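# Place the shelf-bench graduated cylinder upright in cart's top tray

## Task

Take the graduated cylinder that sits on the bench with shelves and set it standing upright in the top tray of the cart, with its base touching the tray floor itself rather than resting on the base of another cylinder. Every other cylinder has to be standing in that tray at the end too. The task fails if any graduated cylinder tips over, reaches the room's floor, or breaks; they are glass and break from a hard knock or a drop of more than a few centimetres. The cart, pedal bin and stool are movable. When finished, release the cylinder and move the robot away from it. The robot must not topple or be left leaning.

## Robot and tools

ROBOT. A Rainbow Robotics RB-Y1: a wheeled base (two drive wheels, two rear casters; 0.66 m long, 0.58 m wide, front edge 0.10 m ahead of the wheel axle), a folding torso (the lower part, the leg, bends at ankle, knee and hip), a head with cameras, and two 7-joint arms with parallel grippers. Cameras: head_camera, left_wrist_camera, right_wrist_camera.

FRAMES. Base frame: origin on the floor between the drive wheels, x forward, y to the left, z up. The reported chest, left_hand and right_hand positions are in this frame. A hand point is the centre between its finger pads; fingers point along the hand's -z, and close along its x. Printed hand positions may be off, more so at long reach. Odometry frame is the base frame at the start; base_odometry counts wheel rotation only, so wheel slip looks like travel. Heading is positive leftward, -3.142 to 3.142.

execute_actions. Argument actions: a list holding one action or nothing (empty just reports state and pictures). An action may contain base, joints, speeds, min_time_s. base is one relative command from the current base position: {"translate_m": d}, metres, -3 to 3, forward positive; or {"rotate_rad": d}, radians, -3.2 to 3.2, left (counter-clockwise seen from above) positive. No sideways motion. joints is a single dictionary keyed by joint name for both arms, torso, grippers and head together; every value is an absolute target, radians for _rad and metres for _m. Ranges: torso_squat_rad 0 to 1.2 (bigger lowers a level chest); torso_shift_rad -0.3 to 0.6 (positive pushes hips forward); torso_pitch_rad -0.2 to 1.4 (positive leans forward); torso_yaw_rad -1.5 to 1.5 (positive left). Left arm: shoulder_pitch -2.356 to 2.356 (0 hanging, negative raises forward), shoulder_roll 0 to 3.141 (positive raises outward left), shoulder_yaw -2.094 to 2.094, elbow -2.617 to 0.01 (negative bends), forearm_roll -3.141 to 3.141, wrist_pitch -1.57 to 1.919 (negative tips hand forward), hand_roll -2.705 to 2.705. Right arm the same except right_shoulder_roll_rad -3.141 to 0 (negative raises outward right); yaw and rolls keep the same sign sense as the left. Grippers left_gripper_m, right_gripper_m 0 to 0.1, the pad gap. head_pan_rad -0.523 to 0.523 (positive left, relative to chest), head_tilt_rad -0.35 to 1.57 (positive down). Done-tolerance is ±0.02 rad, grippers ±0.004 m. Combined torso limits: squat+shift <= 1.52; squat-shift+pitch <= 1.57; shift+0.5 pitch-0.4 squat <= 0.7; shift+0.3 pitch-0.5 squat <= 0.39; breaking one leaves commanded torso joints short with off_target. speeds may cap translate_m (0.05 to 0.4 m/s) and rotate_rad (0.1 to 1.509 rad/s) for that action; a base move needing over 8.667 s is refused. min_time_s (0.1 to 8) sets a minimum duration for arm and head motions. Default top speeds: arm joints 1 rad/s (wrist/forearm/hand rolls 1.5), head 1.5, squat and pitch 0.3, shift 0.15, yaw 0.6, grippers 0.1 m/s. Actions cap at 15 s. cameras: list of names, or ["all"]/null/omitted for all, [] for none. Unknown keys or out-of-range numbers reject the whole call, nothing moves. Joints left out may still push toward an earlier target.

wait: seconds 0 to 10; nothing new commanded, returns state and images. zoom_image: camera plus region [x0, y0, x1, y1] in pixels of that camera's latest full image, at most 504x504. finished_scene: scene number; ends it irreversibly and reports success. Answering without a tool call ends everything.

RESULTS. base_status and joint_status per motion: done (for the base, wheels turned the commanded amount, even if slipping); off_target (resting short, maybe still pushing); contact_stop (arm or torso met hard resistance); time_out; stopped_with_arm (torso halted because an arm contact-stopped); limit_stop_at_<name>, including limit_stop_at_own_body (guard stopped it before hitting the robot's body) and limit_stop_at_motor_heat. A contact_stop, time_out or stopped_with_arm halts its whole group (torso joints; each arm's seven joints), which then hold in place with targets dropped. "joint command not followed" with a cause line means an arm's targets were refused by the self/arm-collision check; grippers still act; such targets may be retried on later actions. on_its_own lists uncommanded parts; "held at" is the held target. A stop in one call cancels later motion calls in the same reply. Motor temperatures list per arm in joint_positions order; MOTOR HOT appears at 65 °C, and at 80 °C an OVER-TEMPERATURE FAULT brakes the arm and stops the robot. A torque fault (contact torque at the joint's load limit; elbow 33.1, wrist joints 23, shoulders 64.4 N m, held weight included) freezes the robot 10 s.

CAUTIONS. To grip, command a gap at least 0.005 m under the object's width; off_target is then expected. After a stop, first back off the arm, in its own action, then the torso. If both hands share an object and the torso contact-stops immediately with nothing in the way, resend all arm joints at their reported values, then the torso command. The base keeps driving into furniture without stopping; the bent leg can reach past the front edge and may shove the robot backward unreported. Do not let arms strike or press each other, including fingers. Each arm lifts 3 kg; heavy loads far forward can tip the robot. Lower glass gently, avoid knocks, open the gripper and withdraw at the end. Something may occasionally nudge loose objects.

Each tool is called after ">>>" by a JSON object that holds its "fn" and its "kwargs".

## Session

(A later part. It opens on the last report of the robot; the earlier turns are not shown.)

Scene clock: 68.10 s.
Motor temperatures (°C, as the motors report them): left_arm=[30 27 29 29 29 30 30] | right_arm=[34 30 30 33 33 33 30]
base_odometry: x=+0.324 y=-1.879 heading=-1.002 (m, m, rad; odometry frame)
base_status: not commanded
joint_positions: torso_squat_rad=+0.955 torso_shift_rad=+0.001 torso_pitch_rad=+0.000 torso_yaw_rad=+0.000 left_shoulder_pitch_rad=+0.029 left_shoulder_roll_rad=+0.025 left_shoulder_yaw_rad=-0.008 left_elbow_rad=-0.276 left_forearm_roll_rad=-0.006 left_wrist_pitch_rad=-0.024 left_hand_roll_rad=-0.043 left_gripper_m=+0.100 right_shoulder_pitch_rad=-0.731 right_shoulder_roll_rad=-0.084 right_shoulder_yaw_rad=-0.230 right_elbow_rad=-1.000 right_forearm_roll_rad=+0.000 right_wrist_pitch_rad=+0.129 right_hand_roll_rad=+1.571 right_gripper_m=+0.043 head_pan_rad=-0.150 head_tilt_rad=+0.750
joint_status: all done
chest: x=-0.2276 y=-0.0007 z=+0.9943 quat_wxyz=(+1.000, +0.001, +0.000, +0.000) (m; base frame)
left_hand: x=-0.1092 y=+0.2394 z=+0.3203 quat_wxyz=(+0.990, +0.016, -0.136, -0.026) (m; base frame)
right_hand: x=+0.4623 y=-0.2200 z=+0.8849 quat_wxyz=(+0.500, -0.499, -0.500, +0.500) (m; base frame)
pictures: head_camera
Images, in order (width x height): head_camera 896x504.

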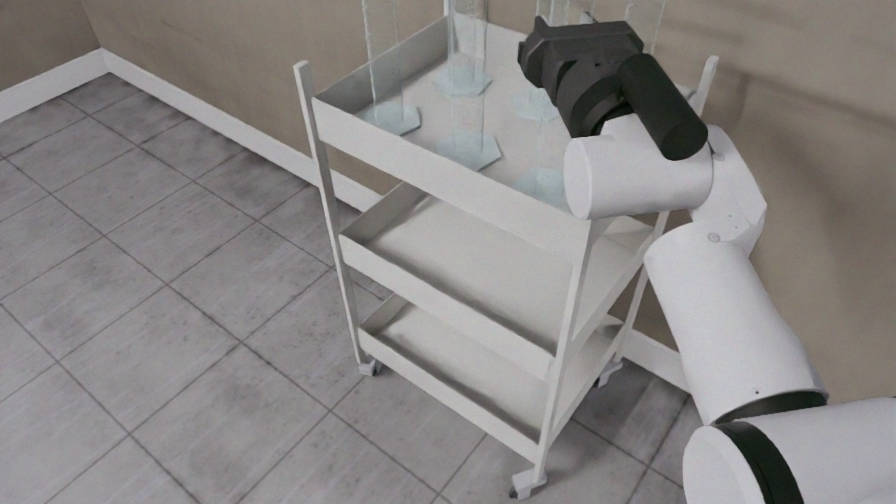

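>>> {"fn": "execute_actions", "kwargs": {"actions": [{"joints": {"torso_squat_rad": 0.97}}], "cameras": ["head_camera"]}}

Scene clock: 68.90 s.
Motor temperatures (°C, as the motors report them): left_arm=[30 27 29 29 29 30 30] | right_arm=[34 30 30 33 33 33 30]
base_odometry: x=+0.324 y=-1.879 heading=-1.002 (m, m, rad; odometry frame)
base_status: not commanded
joint_positions: torso_squat_rad=+0.970 torso_shift_rad=+0.000 torso_pitch_rad=+0.000 torso_yaw_rad=+0.000 left_shoulder_pitch_rad=+0.029 left_shoulder_roll_rad=+0.025 left_shoulder_yaw_rad=-0.008 left_elbow_rad=-0.276 left_forearm_roll_rad=-0.006 left_wrist_pitch_rad=-0.024 left_hand_roll_rad=-0.043 left_gripper_m=+0.100 right_shoulder_pitch_rad=-0.732 right_shoulder_roll_rad=-0.084 right_shoulder_yaw_rad=-0.230 right_elbow_rad=-1.001 right_forearm_roll_rad=+0.000 right_wrist_pitch_rad=+0.129 right_hand_roll_rad=+1.571 right_gripper_m=+0.043 head_pan_rad=-0.150 head_tilt_rad=+0.750
joint_status: all done
chest: x=-0.2278 y=-0.0007 z=+0.9856 quat_wxyz=(+1.000, +0.001, +0.000, +0.000) (m; base frame)
left_hand: x=-0.1091 y=+0.2394 z=+0.3117 quat_wxyz=(+0.990, +0.016, -0.136, -0.026) (m; base frame)
right_hand: x=+0.4624 y=-0.2198 z=+0.8782 quat_wxyz=(+0.499, -0.500, -0.501, +0.499) (m; base frame)
pictures: head_camera
Images, in order (width x height): head_camera 896x504.

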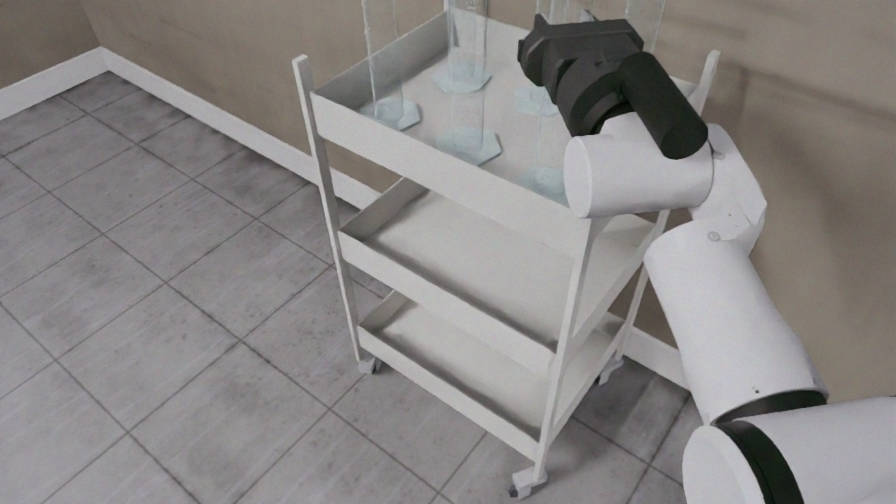

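>>> {"fn": "execute_actions", "kwargs": {"actions": [{"joints": {"right_gripper_m": 0.075}}], "cameras": ["head_camera", "right_wrist_camera"]}}

Scene clock: 70.17 s.
Motor temperatures (°C, as the motors report them): left_arm=[30 27 29 29 29 30 30] | right_arm=[34 30 30 33 33 33 30]
base_odometry: x=+0.324 y=-1.879 heading=-1.002 (m, m, rad; odometry frame)
base_status: not commanded
joint_positions: torso_squat_rad=+0.970 torso_shift_rad=+0.001 torso_pitch_rad=+0.000 torso_yaw_rad=+0.000 left_shoulder_pitch_rad=+0.029 left_shoulder_roll_rad=+0.025 left_shoulder_yaw_rad=-0.008 left_elbow_rad=-0.276 left_forearm_roll_rad=-0.006 left_wrist_pitch_rad=-0.024 left_hand_roll_rad=-0.043 left_gripper_m=+0.100 right_shoulder_pitch_rad=-0.732 right_shoulder_roll_rad=-0.084 right_shoulder_yaw_rad=-0.230 right_elbow_rad=-1.000 right_forearm_roll_rad=+0.000 right_wrist_pitch_rad=+0.129 right_hand_roll_rad=+1.571 right_gripper_m=+0.075 head_pan_rad=-0.150 head_tilt_rad=+0.750
joint_status: all done
chest: x=-0.2277 y=-0.0007 z=+0.9856 quat_wxyz=(+1.000, +0.001, +0.000, +0.000) (m; base frame)
left_hand: x=-0.1092 y=+0.2394 z=+0.3117 quat_wxyz=(+0.990, +0.016, -0.136, -0.026) (m; base frame)
right_hand: x=+0.4624 y=-0.2200 z=+0.8771 quat_wxyz=(+0.500, -0.500, -0.501, +0.500) (m; base frame)
pictures: head_camera, right_wrist_camera
Images, in order (width x height): head_camera 896x504, right_wrist_camera 644x364.

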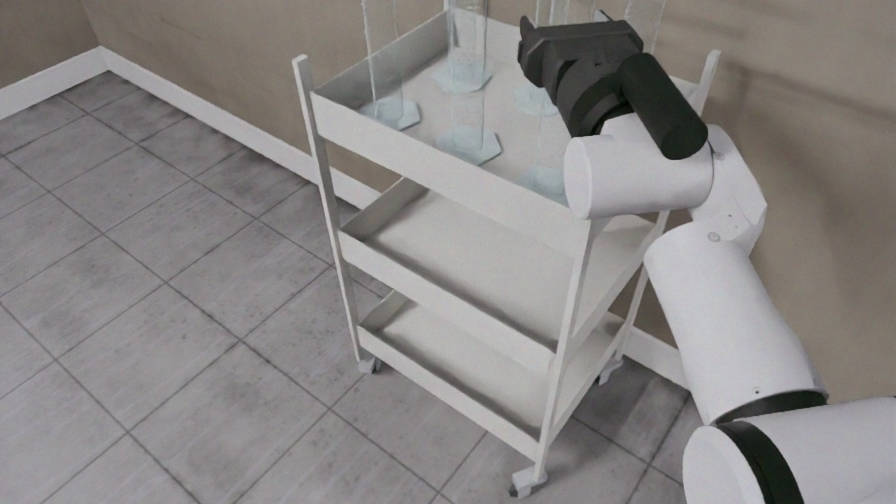

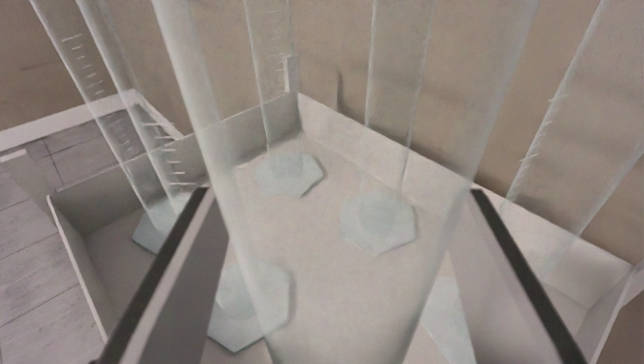

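>>> {"fn": "execute_actions", "kwargs": {"actions": [{"base": {"translate_m": -0.5}, "joints": {"head_tilt_rad": 0.5, "head_pan_rad": 0}}], "cameras": ["head_camera", "right_wrist_camera"]}}

Scene clock: 73.30 s.
Motor temperatures (°C, as the motors report them): left_arm=[30 27 29 29 29 30 30] | right_arm=[34 30 30 33 33 33 30]
base_odometry: x=+0.054 y=-1.457 heading=-1.003 (m, m, rad; odometry frame)
base_status: done
joint_positions: torso_squat_rad=+0.970 torso_shift_rad=+0.001 torso_pitch_rad=+0.000 torso_yaw_rad=+0.000 left_shoulder_pitch_rad=+0.029 left_shoulder_roll_rad=+0.025 left_shoulder_yaw_rad=-0.008 left_elbow_rad=-0.276 left_forearm_roll_rad=-0.006 left_wrist_pitch_rad=-0.024 left_hand_roll_rad=-0.043 left_gripper_m=+0.100 right_shoulder_pitch_rad=-0.731 right_shoulder_roll_rad=-0.084 right_shoulder_yaw_rad=-0.230 right_elbow_rad=-1.000 right_forearm_roll_rad=+0.000 right_wrist_pitch_rad=+0.129 right_hand_roll_rad=+1.571 right_gripper_m=+0.075 head_pan_rad=+0.000 head_tilt_rad=+0.500
joint_status: all done
chest: x=-0.2276 y=-0.0007 z=+0.9856 quat_wxyz=(+1.000, +0.001, +0.000, +0.000) (m; base frame)
left_hand: x=-0.1093 y=+0.2394 z=+0.3116 quat_wxyz=(+0.990, +0.016, -0.136, -0.025) (m; base frame)
right_hand: x=+0.4624 y=-0.2201 z=+0.8767 quat_wxyz=(+0.500, -0.500, -0.501, +0.500) (m; base frame)
pictures: head_camera, right_wrist_camera
Images, in order (width x height): head_camera 896x504, right_wrist_camera 644x364.

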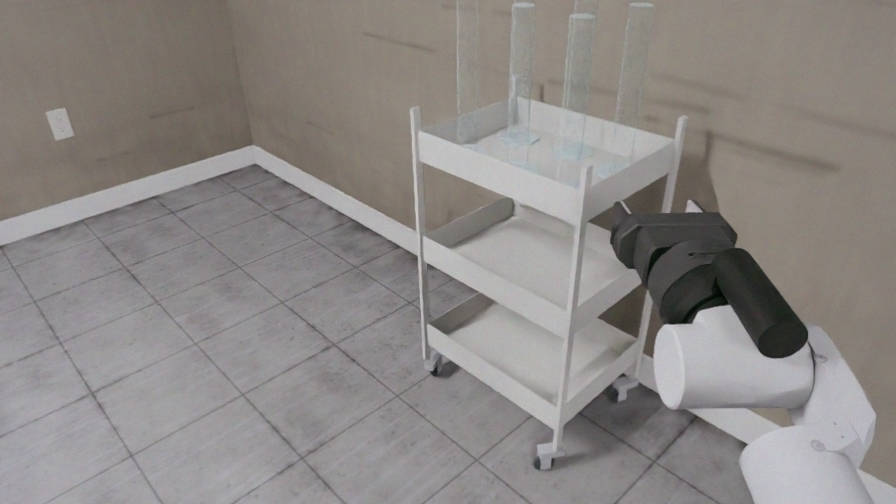

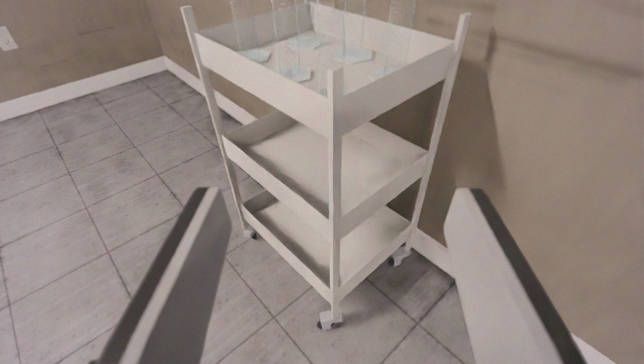

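>>> {"fn": "finished_scene", "kwargs": {"scene": 2}}

The scene is finished: the task was done.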